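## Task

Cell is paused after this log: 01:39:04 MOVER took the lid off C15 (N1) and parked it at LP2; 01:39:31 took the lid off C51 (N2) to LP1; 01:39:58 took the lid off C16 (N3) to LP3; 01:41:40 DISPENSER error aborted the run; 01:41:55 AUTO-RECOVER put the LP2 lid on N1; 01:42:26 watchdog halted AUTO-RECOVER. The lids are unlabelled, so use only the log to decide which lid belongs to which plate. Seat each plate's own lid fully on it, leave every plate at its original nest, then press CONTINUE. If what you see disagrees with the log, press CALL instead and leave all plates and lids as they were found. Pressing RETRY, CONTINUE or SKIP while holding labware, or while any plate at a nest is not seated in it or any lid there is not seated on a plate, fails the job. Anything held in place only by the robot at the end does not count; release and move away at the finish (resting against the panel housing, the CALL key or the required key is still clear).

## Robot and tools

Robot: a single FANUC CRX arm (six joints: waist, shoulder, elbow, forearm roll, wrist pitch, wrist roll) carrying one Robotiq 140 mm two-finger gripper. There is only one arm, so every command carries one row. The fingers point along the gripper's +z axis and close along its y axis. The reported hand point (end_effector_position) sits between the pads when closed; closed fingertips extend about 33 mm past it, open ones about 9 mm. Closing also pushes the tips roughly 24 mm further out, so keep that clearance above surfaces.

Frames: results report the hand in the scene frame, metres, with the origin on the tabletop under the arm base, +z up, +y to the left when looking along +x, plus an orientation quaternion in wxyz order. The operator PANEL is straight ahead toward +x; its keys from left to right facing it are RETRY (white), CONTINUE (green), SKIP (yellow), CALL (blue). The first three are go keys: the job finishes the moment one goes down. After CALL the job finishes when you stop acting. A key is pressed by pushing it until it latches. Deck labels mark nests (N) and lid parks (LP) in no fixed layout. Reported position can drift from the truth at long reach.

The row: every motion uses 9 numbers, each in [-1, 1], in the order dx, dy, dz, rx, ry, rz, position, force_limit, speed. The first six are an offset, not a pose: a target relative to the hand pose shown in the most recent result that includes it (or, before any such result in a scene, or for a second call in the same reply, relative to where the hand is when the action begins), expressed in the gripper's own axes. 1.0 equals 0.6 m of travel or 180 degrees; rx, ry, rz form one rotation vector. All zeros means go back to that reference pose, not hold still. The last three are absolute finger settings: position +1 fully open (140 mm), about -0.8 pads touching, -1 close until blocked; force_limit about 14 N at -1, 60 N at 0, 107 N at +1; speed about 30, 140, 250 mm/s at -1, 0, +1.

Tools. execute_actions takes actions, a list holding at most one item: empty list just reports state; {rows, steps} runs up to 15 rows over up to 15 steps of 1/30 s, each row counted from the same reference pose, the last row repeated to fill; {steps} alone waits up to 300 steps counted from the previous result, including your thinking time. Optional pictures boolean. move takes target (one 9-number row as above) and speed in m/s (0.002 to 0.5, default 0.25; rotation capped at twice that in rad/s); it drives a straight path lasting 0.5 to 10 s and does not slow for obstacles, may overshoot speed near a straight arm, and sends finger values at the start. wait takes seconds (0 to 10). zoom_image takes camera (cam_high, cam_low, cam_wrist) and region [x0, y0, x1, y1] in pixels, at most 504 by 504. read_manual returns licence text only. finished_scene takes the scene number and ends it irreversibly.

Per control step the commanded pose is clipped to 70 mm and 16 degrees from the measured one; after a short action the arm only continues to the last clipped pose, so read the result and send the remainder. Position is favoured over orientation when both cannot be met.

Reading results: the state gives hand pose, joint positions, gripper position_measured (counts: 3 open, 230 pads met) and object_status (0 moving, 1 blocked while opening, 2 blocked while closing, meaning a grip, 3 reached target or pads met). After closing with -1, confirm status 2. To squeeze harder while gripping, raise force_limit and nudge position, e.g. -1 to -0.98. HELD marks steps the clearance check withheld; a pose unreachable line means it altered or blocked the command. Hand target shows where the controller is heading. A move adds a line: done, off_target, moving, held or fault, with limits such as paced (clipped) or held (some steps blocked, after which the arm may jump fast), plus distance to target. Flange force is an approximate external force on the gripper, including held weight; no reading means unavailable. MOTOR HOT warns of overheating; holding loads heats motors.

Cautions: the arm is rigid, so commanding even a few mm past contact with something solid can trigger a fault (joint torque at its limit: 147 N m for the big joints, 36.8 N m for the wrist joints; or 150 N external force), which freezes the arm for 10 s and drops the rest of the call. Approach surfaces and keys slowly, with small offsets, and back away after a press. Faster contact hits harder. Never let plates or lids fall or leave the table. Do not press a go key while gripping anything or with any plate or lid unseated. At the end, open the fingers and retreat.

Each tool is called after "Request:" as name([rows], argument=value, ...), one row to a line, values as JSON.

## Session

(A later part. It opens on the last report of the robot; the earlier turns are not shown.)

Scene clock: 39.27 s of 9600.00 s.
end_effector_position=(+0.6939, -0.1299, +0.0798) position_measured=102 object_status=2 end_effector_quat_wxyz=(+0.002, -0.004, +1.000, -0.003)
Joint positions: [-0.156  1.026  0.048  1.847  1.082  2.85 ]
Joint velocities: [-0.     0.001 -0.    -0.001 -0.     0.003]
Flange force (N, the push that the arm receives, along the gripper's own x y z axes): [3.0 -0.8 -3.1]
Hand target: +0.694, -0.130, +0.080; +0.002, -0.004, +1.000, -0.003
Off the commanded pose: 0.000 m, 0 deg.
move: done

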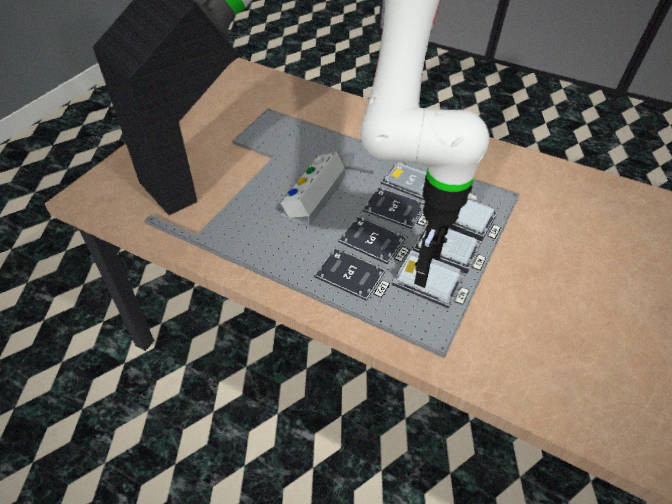

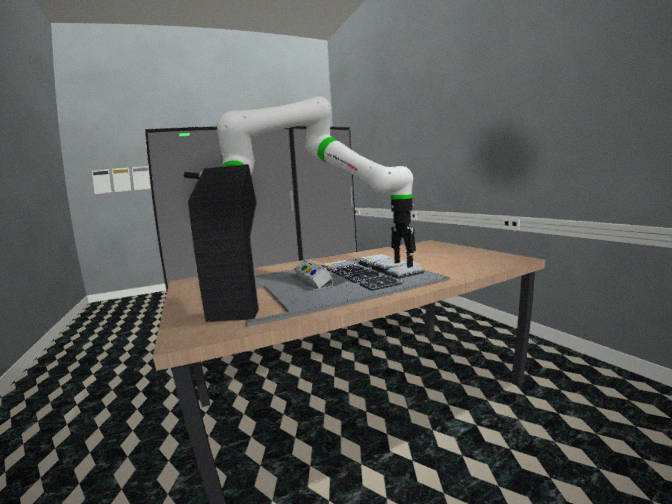

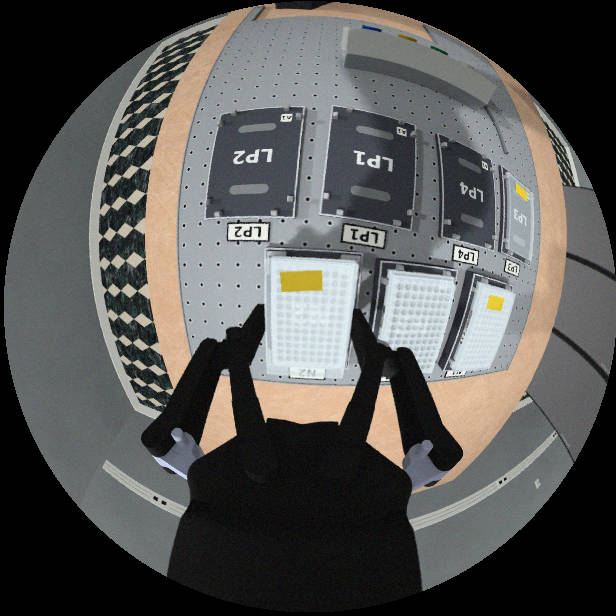

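Request:
move(target=[0,0.0015,0.007,0,0,0.002,-1,-0.6,-1], speed=0.01)

Request:
zoom_image(camera="cam_wrist", region=[230, 230, 400, 400])

Scene clock: 41.33 s of 9600.00 s.
end_effector_position=(+0.6939, -0.1290, +0.0756) position_measured=102 object_status=2 end_effector_quat_wxyz=(+0.002, -0.001, +1.000, -0.003)
Joint positions: [-0.149  1.029  0.049  1.841  1.078  2.844]
Joint velocities: [-0.     0.     0.    -0.001  0.002 -0.   ]
Flange force (N, the push that the arm receives, along the gripper's own x y z axes): [0.8 -1.9 -3.5]
Hand target: +0.694, -0.129, +0.076; +0.002, -0.001, +1.000, -0.003
Off the commanded pose: 0.000 m, 0 deg.
move: done

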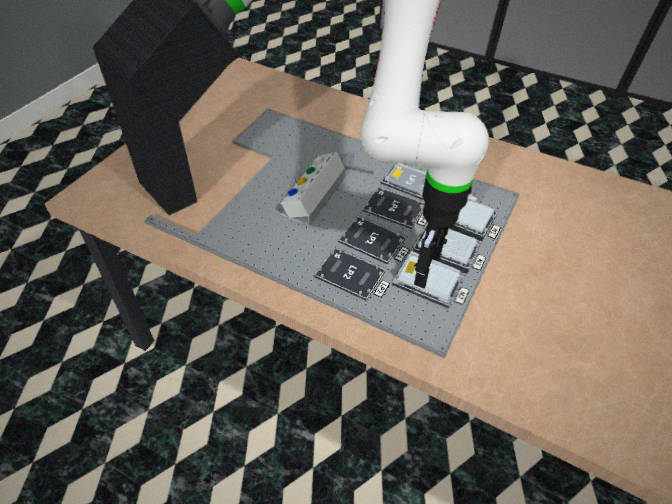

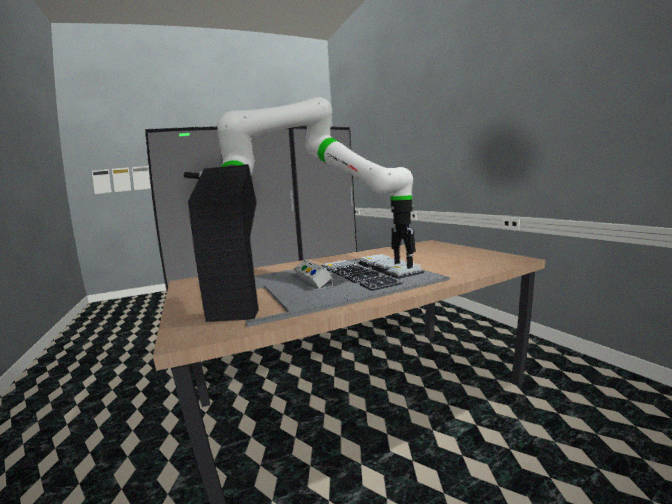

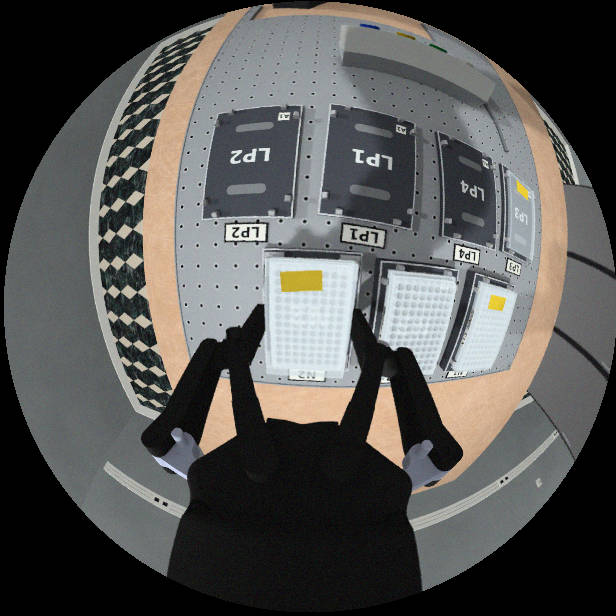

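Region (230, 230, 400, 400) of cam_wrist's 616x616 image, scaled by 2.965, with more detail than that image has.

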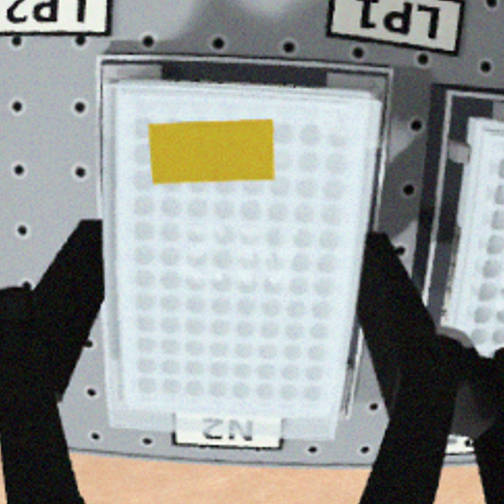

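Request:
move(target=[0,0,0.006,0,0,0,-1,-0.6,-1], speed=0.008)

Request:
zoom_image(camera="cam_wrist", region=[230, 230, 400, 400])

Scene clock: 43.30 s of 9600.00 s.
end_effector_position=(+0.6939, -0.1290, +0.0720) position_measured=102 object_status=2 end_effector_quat_wxyz=(+0.002, -0.001, +1.000, -0.003)
Joint positions: [-0.144  1.032  0.051  1.836  1.075  2.845]
Joint velocities: [-0.     0.     0.     0.    -0.001 -0.002]
Flange force (N, the push that the arm receives, along the gripper's own x y z axes): [2.3 -0.9 -1.8]
Hand target: +0.694, -0.129, +0.072; +0.002, -0.001, +1.000, -0.003
Off the commanded pose: 0.000 m, 0 deg.
move: done

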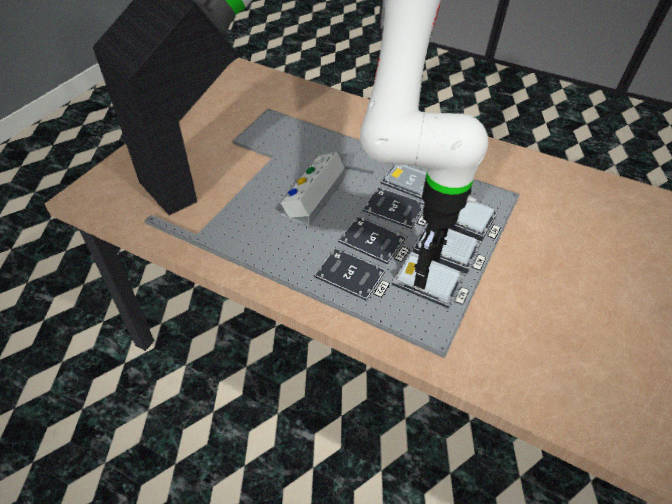

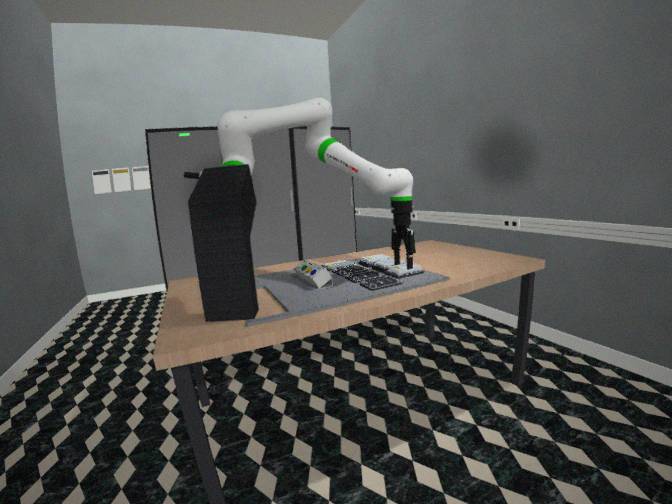

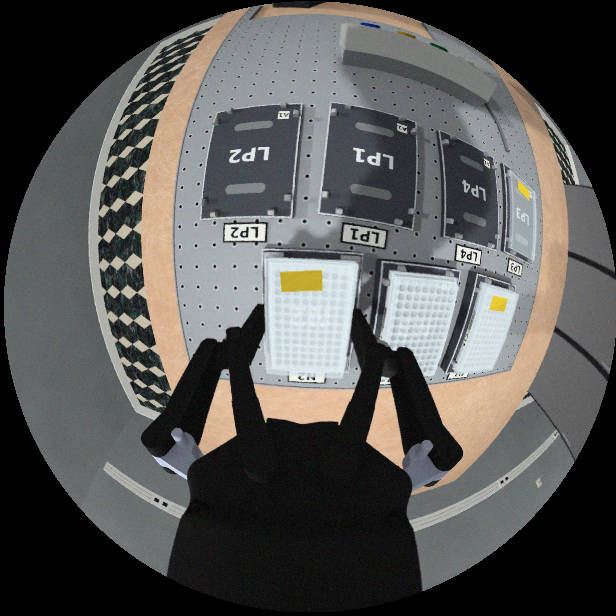

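Region (230, 230, 400, 400) of cam_wrist's 616x616 image, scaled by 2.965, with more detail than that image has.

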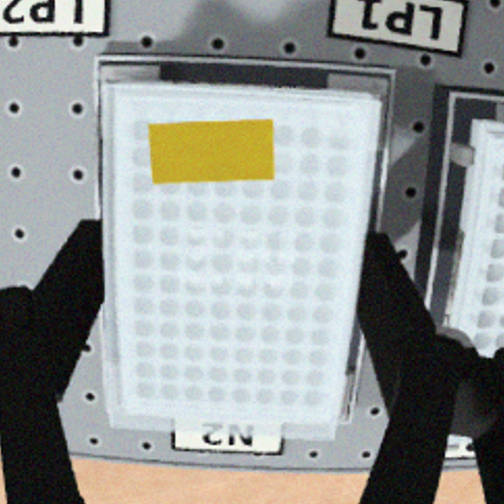

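Request:
move(target=[0,0,0.007,0,0,0,-1,-0.6,-1], speed=0.008)

Request:
zoom_image(camera="cam_high", region=[380, 220, 480, 310])

Scene clock: 45.63 s of 9600.00 s.
end_effector_position=(+0.6940, -0.1290, +0.0679) position_measured=102 object_status=2 end_effector_quat_wxyz=(+0.002, -0.001, +1.000, -0.003)
Joint positions: [-0.138  1.037  0.053  1.83   1.071  2.847]
Joint velocities: [ 0. -0.  0.  0. -0. -0.]
Flange force (N, the push that the arm receives, along the gripper's own x y z axes): [2.8 3.3 -8.0]
Hand target: +0.694, -0.129, +0.068; +0.002, -0.001, +1.000, -0.003
Off the commanded pose: 0.000 m, 0 deg.
move: done

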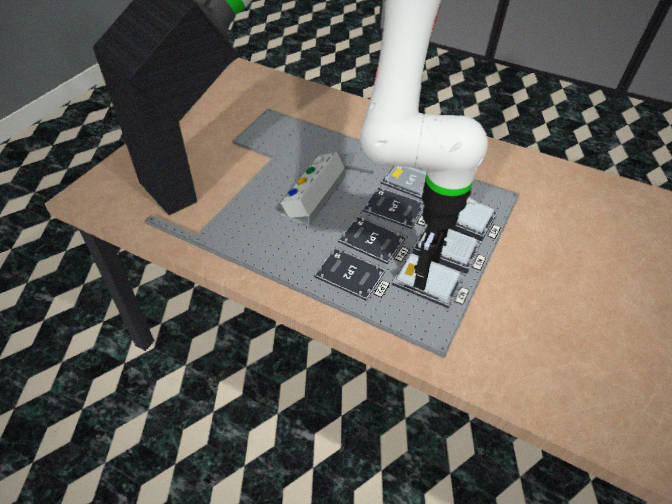

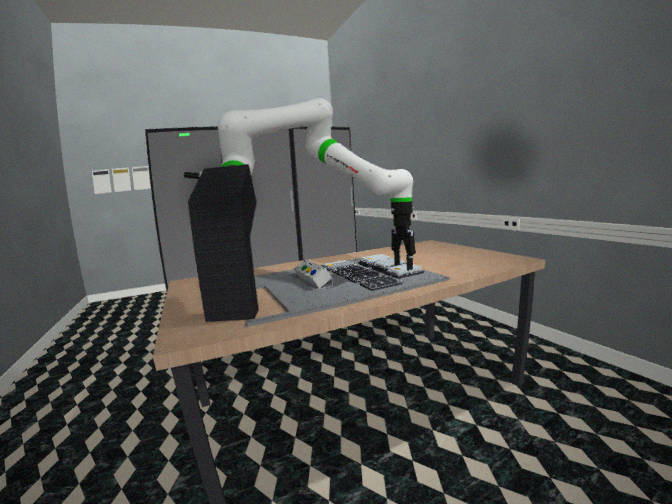

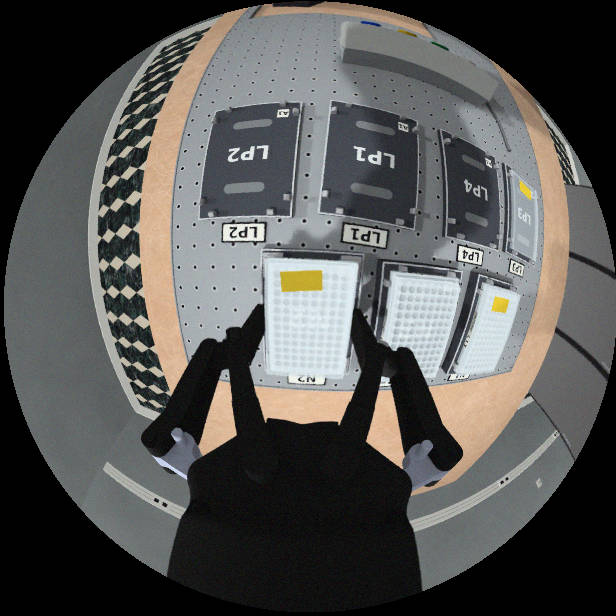

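Region (380, 220, 480, 310) of cam_high's 672x504 image, scaled by 5.040, with more detail than that image has; it fills the top 454 rows of this view, and the rest is white.

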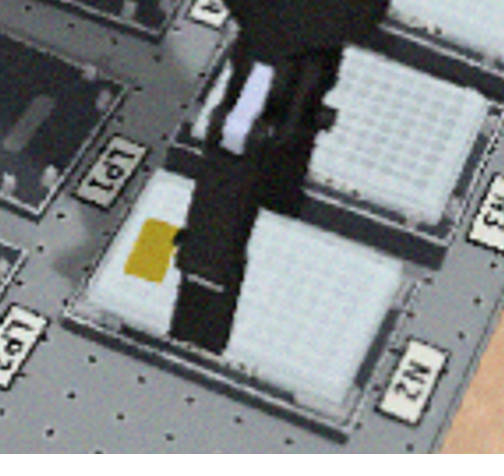

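Side rub on +y; ease over and continue.

Request:
move(target=[0,0.001,0.003,0,0,0,-1,-0.6,-1], speed=0.005)

Request:
zoom_image(camera="cam_wrist", region=[230, 230, 400, 400])

Scene clock: 47.53 s of 9600.00 s.
end_effector_position=(+0.6940, -0.1284, +0.0661) position_measured=102 object_status=2 end_effector_quat_wxyz=(+0.002, -0.001, +1.000, -0.003)
Joint positions: [-0.135  1.038  0.053  1.828  1.069  2.847]
Joint velocities: [ 0.001 -0.    -0.    -0.001 -0.001 -0.   ]
Flange force (N, the push that the arm receives, along the gripper's own x y z axes): [2.8 0.8 -10.8]
Hand target: +0.694, -0.128, +0.066; +0.002, -0.001, +1.000, -0.003
Off the commanded pose: 0.000 m, 0 deg.
move: done

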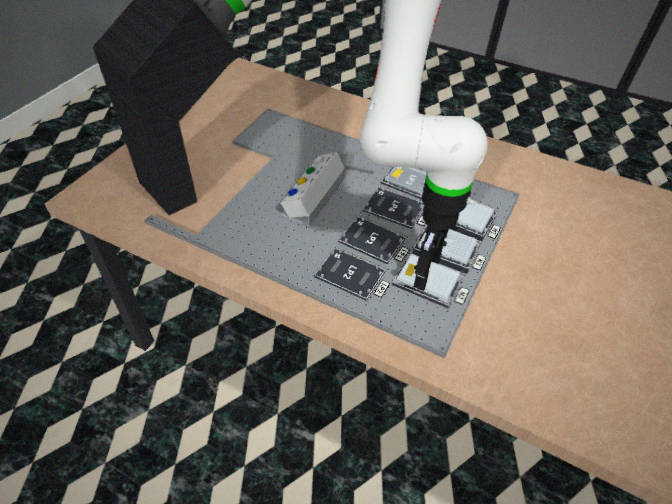

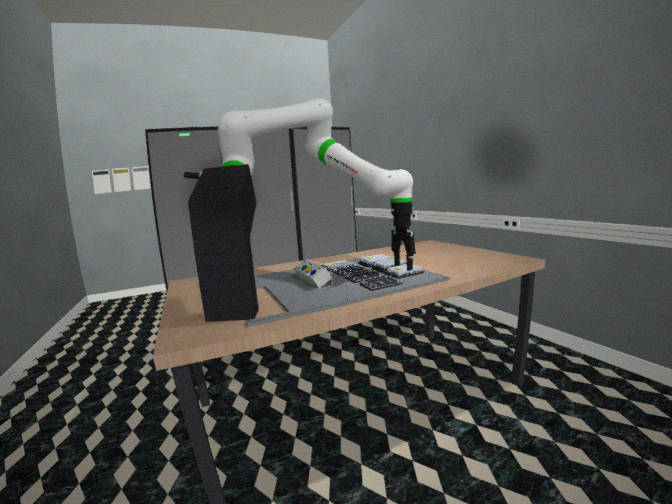

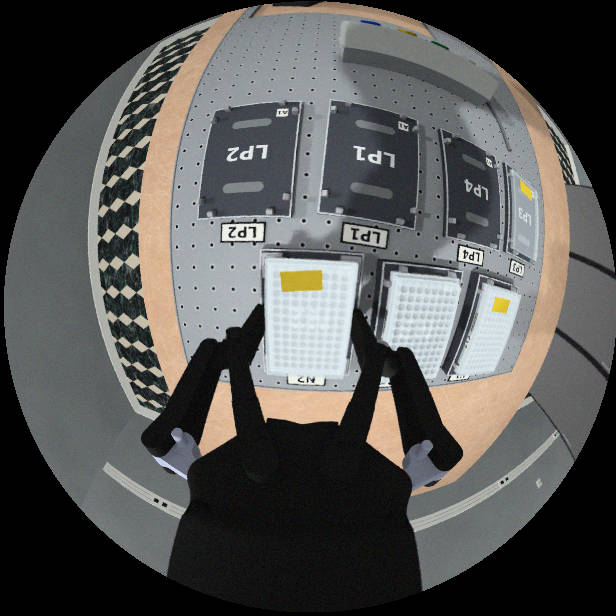

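Region (230, 230, 400, 400) of cam_wrist's 616x616 image, scaled by 2.965, with more detail than that image has.

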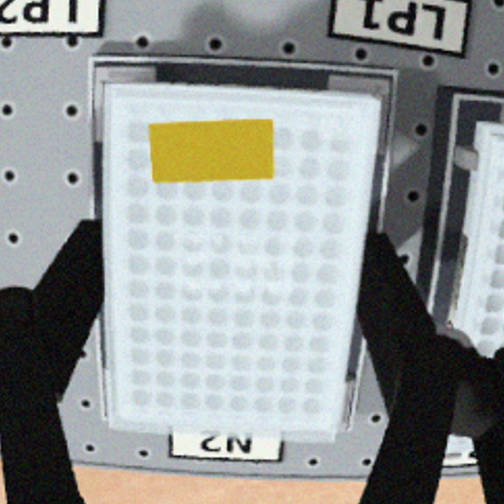

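Request:
move(target=[0.002,0,0,0,0,0,-1,-0.6,-1], speed=0.005)

Request:
move(target=[0,0,0.004,0,0,0,-1,-0.6,-1], speed=0.005)

Request:
zoom_image(camera="cam_wrist", region=[230, 230, 400, 400])

Scene clock: 49.93 s of 9600.00 s.
end_effector_position=(+0.6929, -0.1284, +0.0661) position_measured=102 object_status=2 end_effector_quat_wxyz=(+0.002, -0.001, +1.000, -0.003)
Joint positions: [-0.135  1.036  0.049  1.826  1.068  2.85 ]
Joint velocities: [-0.     0.    -0.    -0.001  0.002  0.001]
Flange force (N, the push that the arm receives, along the gripper's own x y z axes): [-11.1 1.9 -4.1]
Hand target: +0.693, -0.128, +0.066; +0.002, -0.001, +1.000, -0.003
Off the commanded pose: 0.000 m, 0 deg.
move: done

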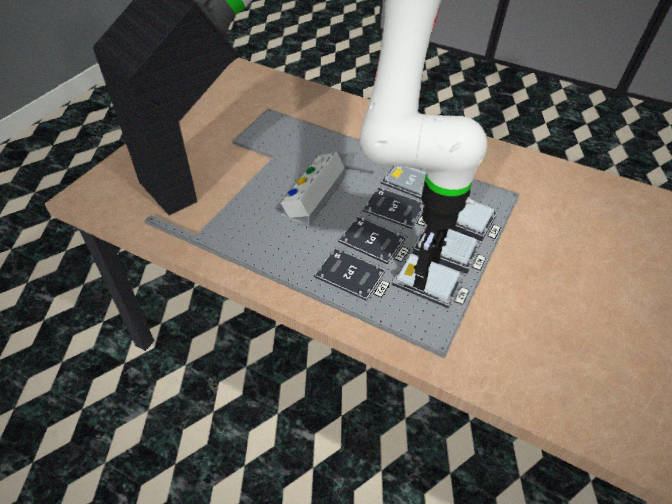

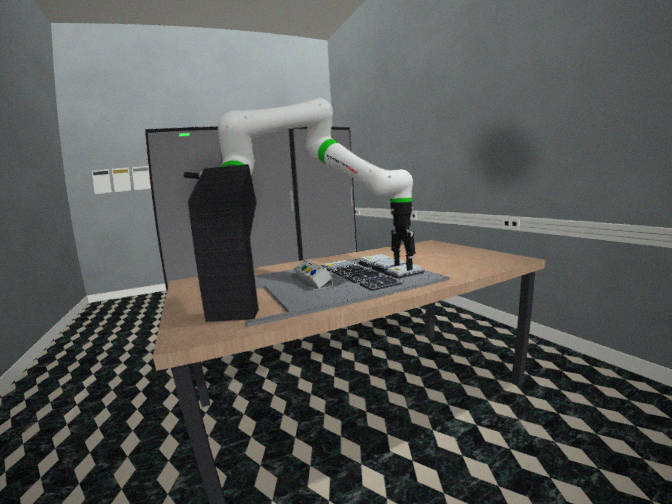

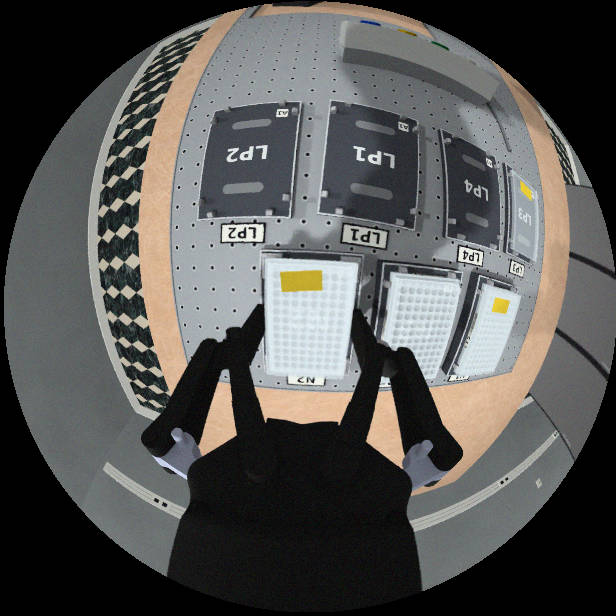

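Scene clock: 50.63 s of 9600.00 s.
end_effector_position=(+0.6929, -0.1284, +0.0638) position_measured=102 object_status=2 end_effector_quat_wxyz=(+0.002, -0.001, +1.000, -0.003)
Joint positions: [-0.131  1.039  0.05   1.823  1.066  2.851]
Joint velocities: [ 0.     0.    -0.     0.    -0.    -0.001]
Flange force (N, the push that the arm receives, along the gripper's own x y z axes): [-2.5 5.8 -44.2]
Hand target: +0.693, -0.128, +0.064; +0.002, -0.001, +1.000, -0.003
Off the commanded pose: 0.000 m, 0 deg.
move: done

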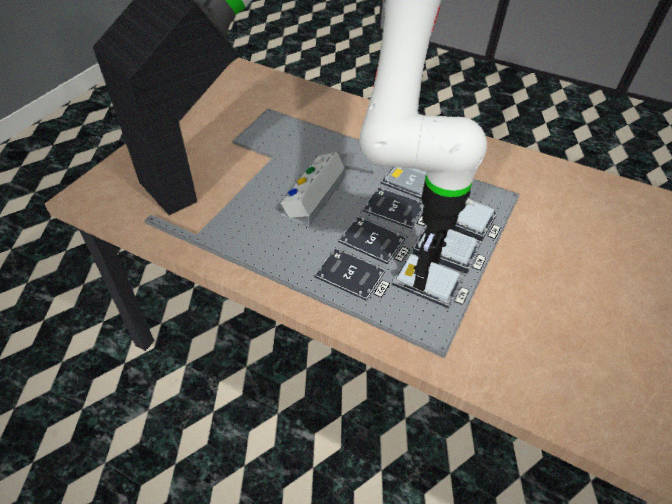

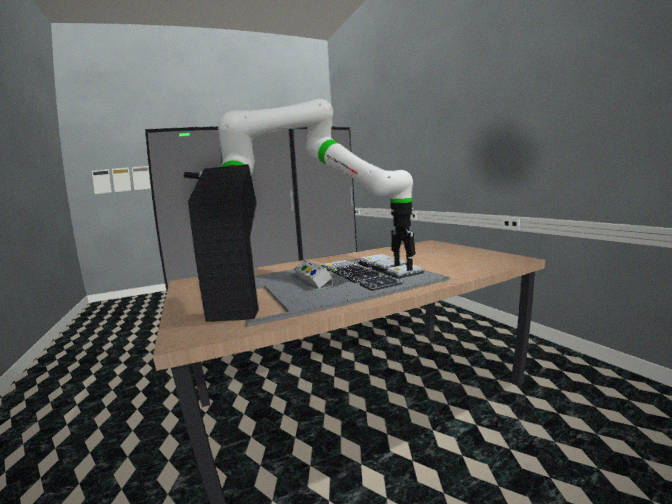

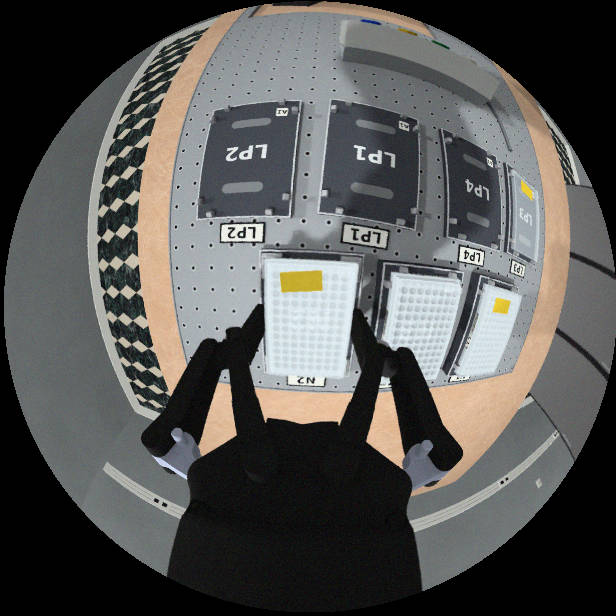

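Region (230, 230, 400, 400) of cam_wrist's 616x616 image, scaled by 2.965, with more detail than that image has.

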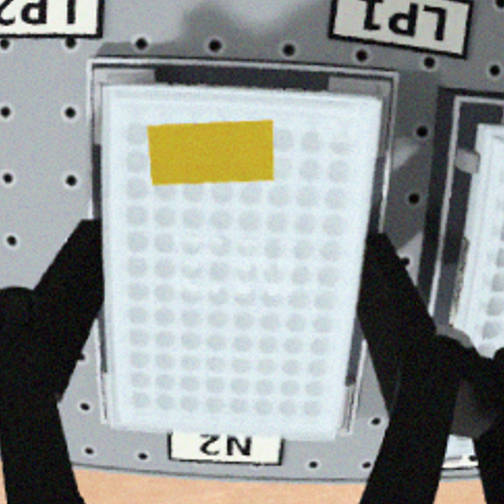

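Request:
move(target=[0,0,-0.001,0,0,0,0.42,-0.6,-1])

Request:
move(target=[0,0,-0.07,0,0,0,0.42,-0.6,-1], speed=0.1)

Request:
move(target=[0.285,0.53,0,0,0,0.01,0.42,-0.6,-1])

Request:
zoom_image(camera="cam_high", region=[380, 190, 510, 310])

Request:
zoom_image(camera="cam_low", region=[360, 245, 440, 290])

Scene clock: 53.37 s of 9600.00 s.
end_effector_position=(+0.6929, -0.1284, +0.0644) position_measured=76 object_status=0 end_effector_quat_wxyz=(+0.002, -0.001, +1.000, -0.003)
Joint positions: [-0.132  1.038  0.05   1.823  1.067  2.851]
Joint velocities: [-0.     0.001 -0.     0.001 -0.     0.001]
Flange force (N, the push that the arm receives, along the gripper's own x y z axes): [3.0 -0.9 -3.1]
Hand target: +0.693, -0.128, +0.064; +0.002, -0.001, +1.000, -0.003
Off the commanded pose: 0.000 m, 0 deg.
move: done

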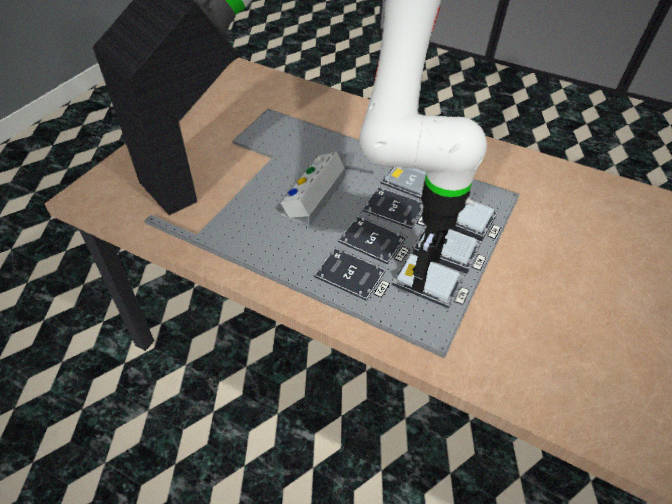

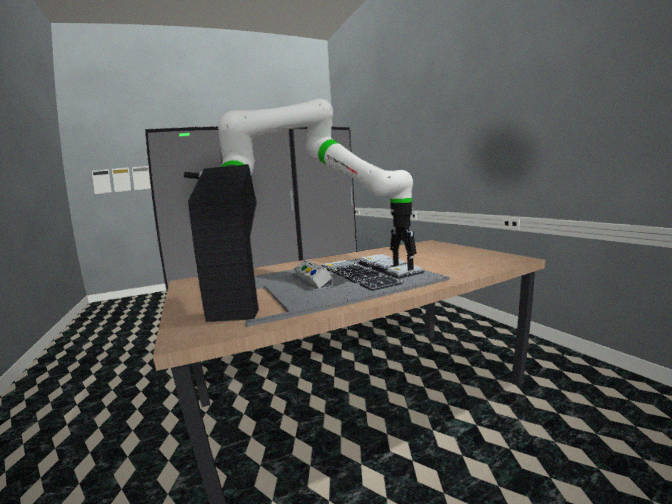

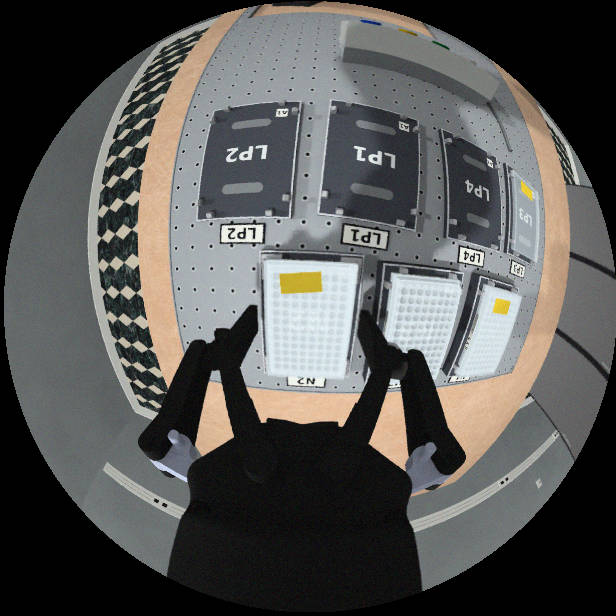

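Scene clock: 54.13 s of 9600.00 s.
end_effector_position=(+0.6928, -0.1283, +0.1063) position_measured=76 object_status=3 end_effector_quat_wxyz=(+0.002, -0.001, +1.000, -0.003)
Joint positions: [-0.194  0.994  0.029  1.881  1.106  2.836]
Joint velocities: [-0.     0.    -0.     0.001  0.001 -0.001]
Flange force (N, the push that the arm receives, along the gripper's own x y z axes): [5.1 0.2 -3.1]
Hand target: +0.693, -0.128, +0.106; +0.002, -0.001, +1.000, -0.003
Off the commanded pose: 0.000 m, 0 deg.
move: done

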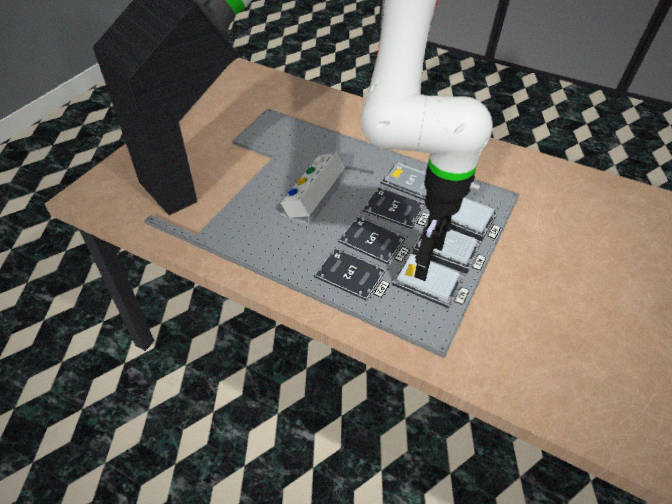

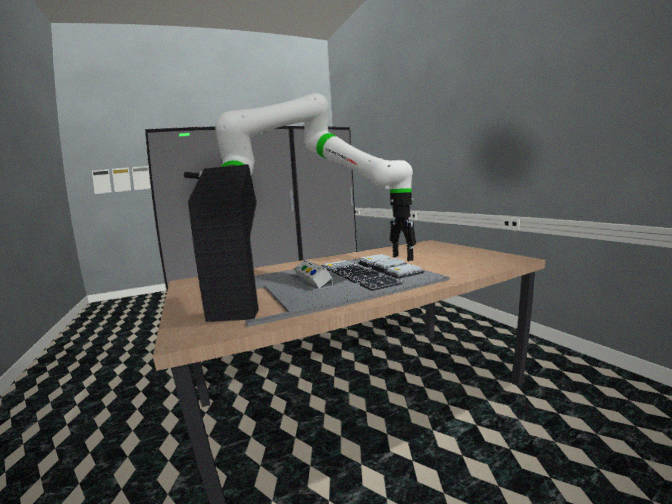

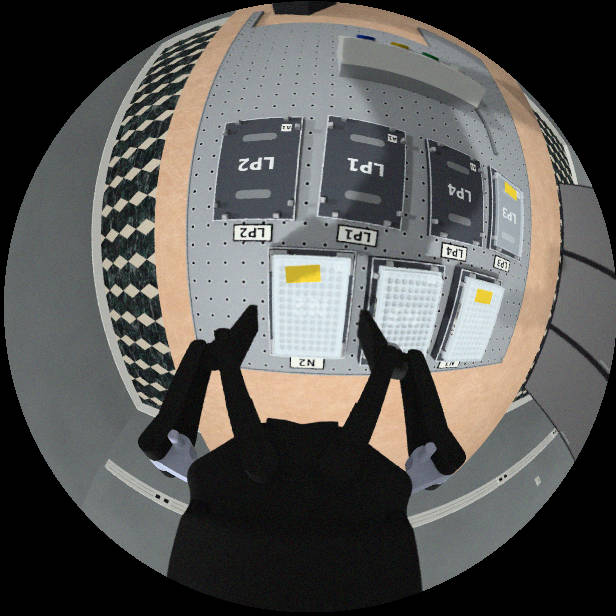

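Scene clock: 56.03 s of 9600.00 s.
end_effector_position=(+0.5202, +0.1890, +0.1050) position_measured=76 object_status=3 end_effector_quat_wxyz=(+0.003, +0.015, +1.000, -0.002)
Joint positions: [ 0.173  0.211 -0.711  1.635  0.904  2.708]
Joint velocities: [ 0.    -0.    -0.    -0.001  0.001  0.001]
Flange force (N, the push that the arm receives, along the gripper's own x y z axes): [1.1 -2.6 -2.9]
Hand target: +0.520, +0.189, +0.105; +0.003, +0.015, +1.000, -0.002
Off the commanded pose: 0.001 m, 0 deg.
move: done

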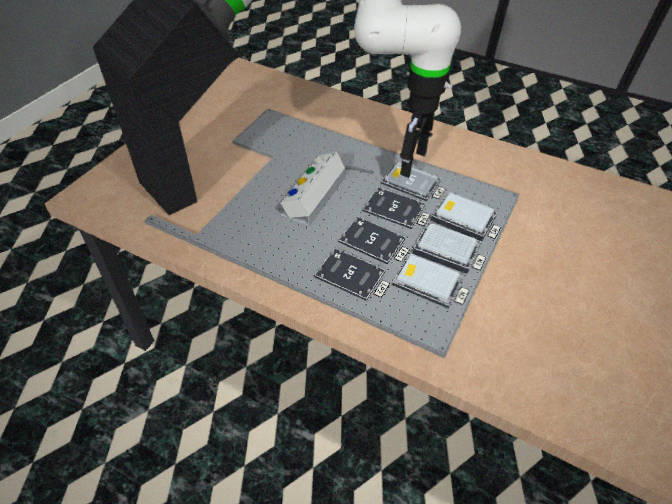

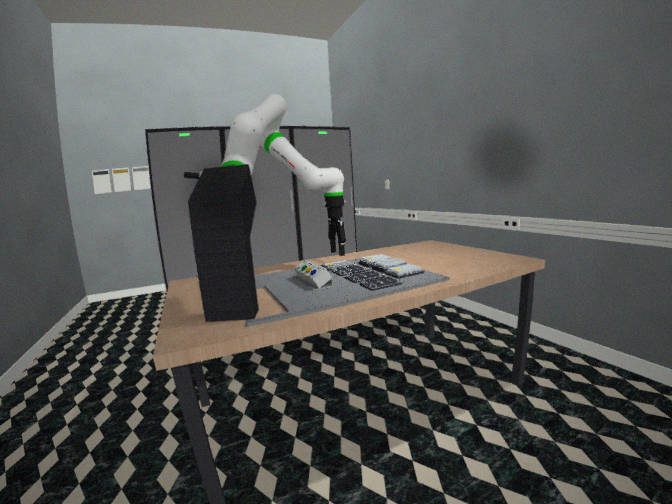

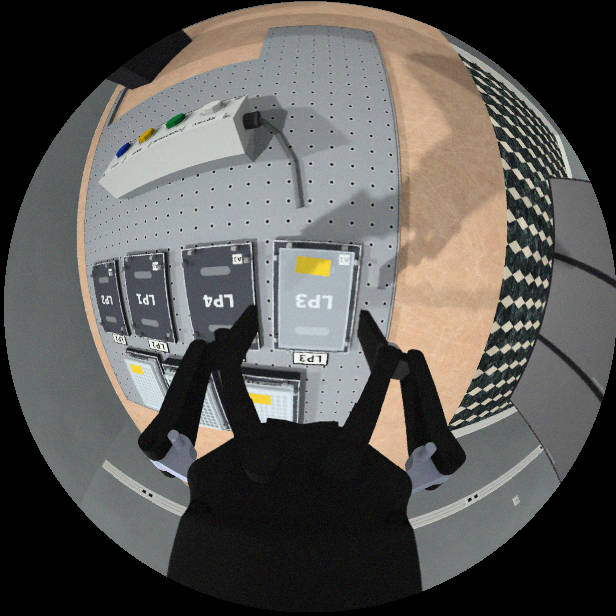

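Region (380, 190, 510, 310) of cam_high's 672x504 image, scaled by 3.877, with more detail than that image has; it fills the top 465 rows of this view, and the rest is white.

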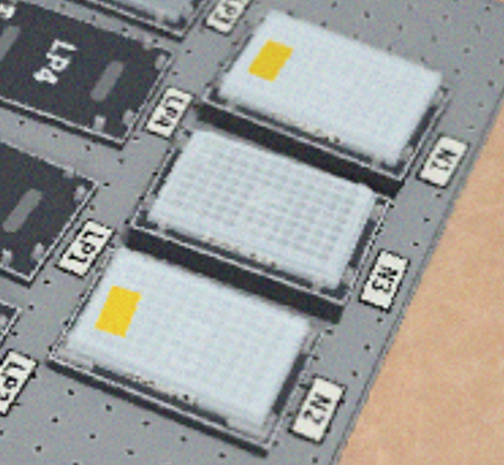

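Region (360, 245, 440, 290) of cam_low's 672x504 image, scaled by 6.300, with more detail than that image has; it fills the top 284 rows of this view, and the rest is white.

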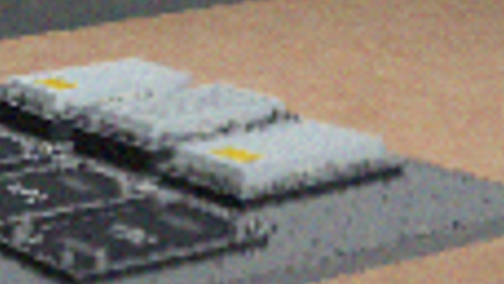

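Looks plausible; recheck later.

Request:
move(target=[0.003,0.005,0.08,0,0,0,0.42,-0.6,-1], speed=0.05)

Request:
zoom_image(camera="cam_wrist", region=[230, 230, 400, 400])

Request:
zoom_image(camera="cam_wrist", region=[80, 340, 200, 440])

Scene clock: 59.00 s of 9600.00 s.
end_effector_position=(+0.5186, +0.1919, +0.0570) position_measured=76 object_status=3 end_effector_quat_wxyz=(+0.002, +0.015, +1.000, -0.002)
Joint positions: [ 0.298  0.283 -0.684  1.496  0.831  2.767]
Joint velocities: [ 0.001  0.001 -0.    -0.    -0.001 -0.001]
Flange force (N, the push that the arm receives, along the gripper's own x y z axes): [2.9 -2.3 -4.3]
Hand target: +0.519, +0.192, +0.057; +0.002, +0.015, +1.000, -0.002
Off the commanded pose: 0.000 m, 0 deg.
move: done

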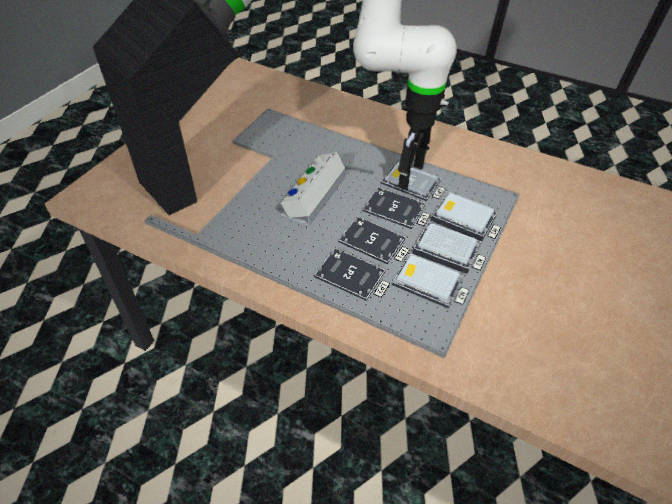

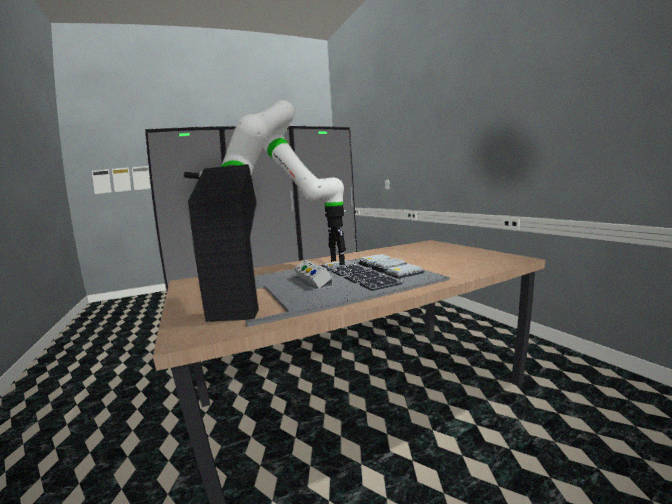

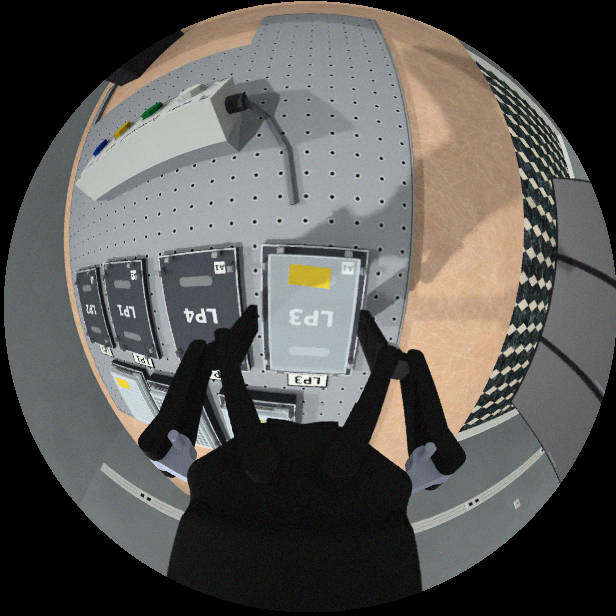

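Region (230, 230, 400, 400) of cam_wrist's 616x616 image, scaled by 2.965, with more detail than that image has.

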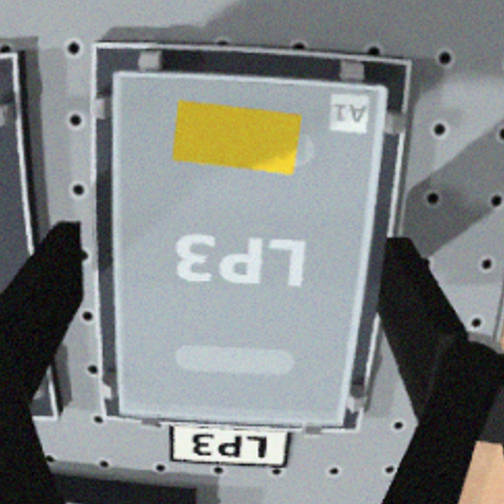

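Region (80, 340, 200, 440) of cam_wrist's 616x616 image, scaled by 4.200, with more detail than that image has.

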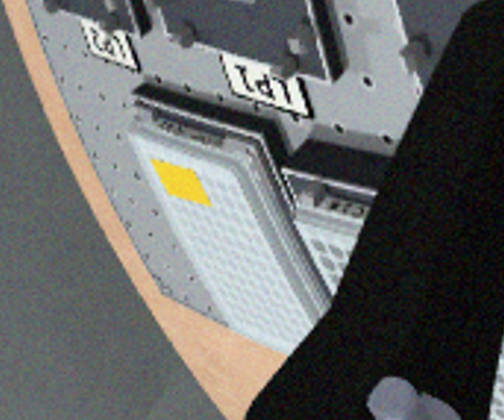

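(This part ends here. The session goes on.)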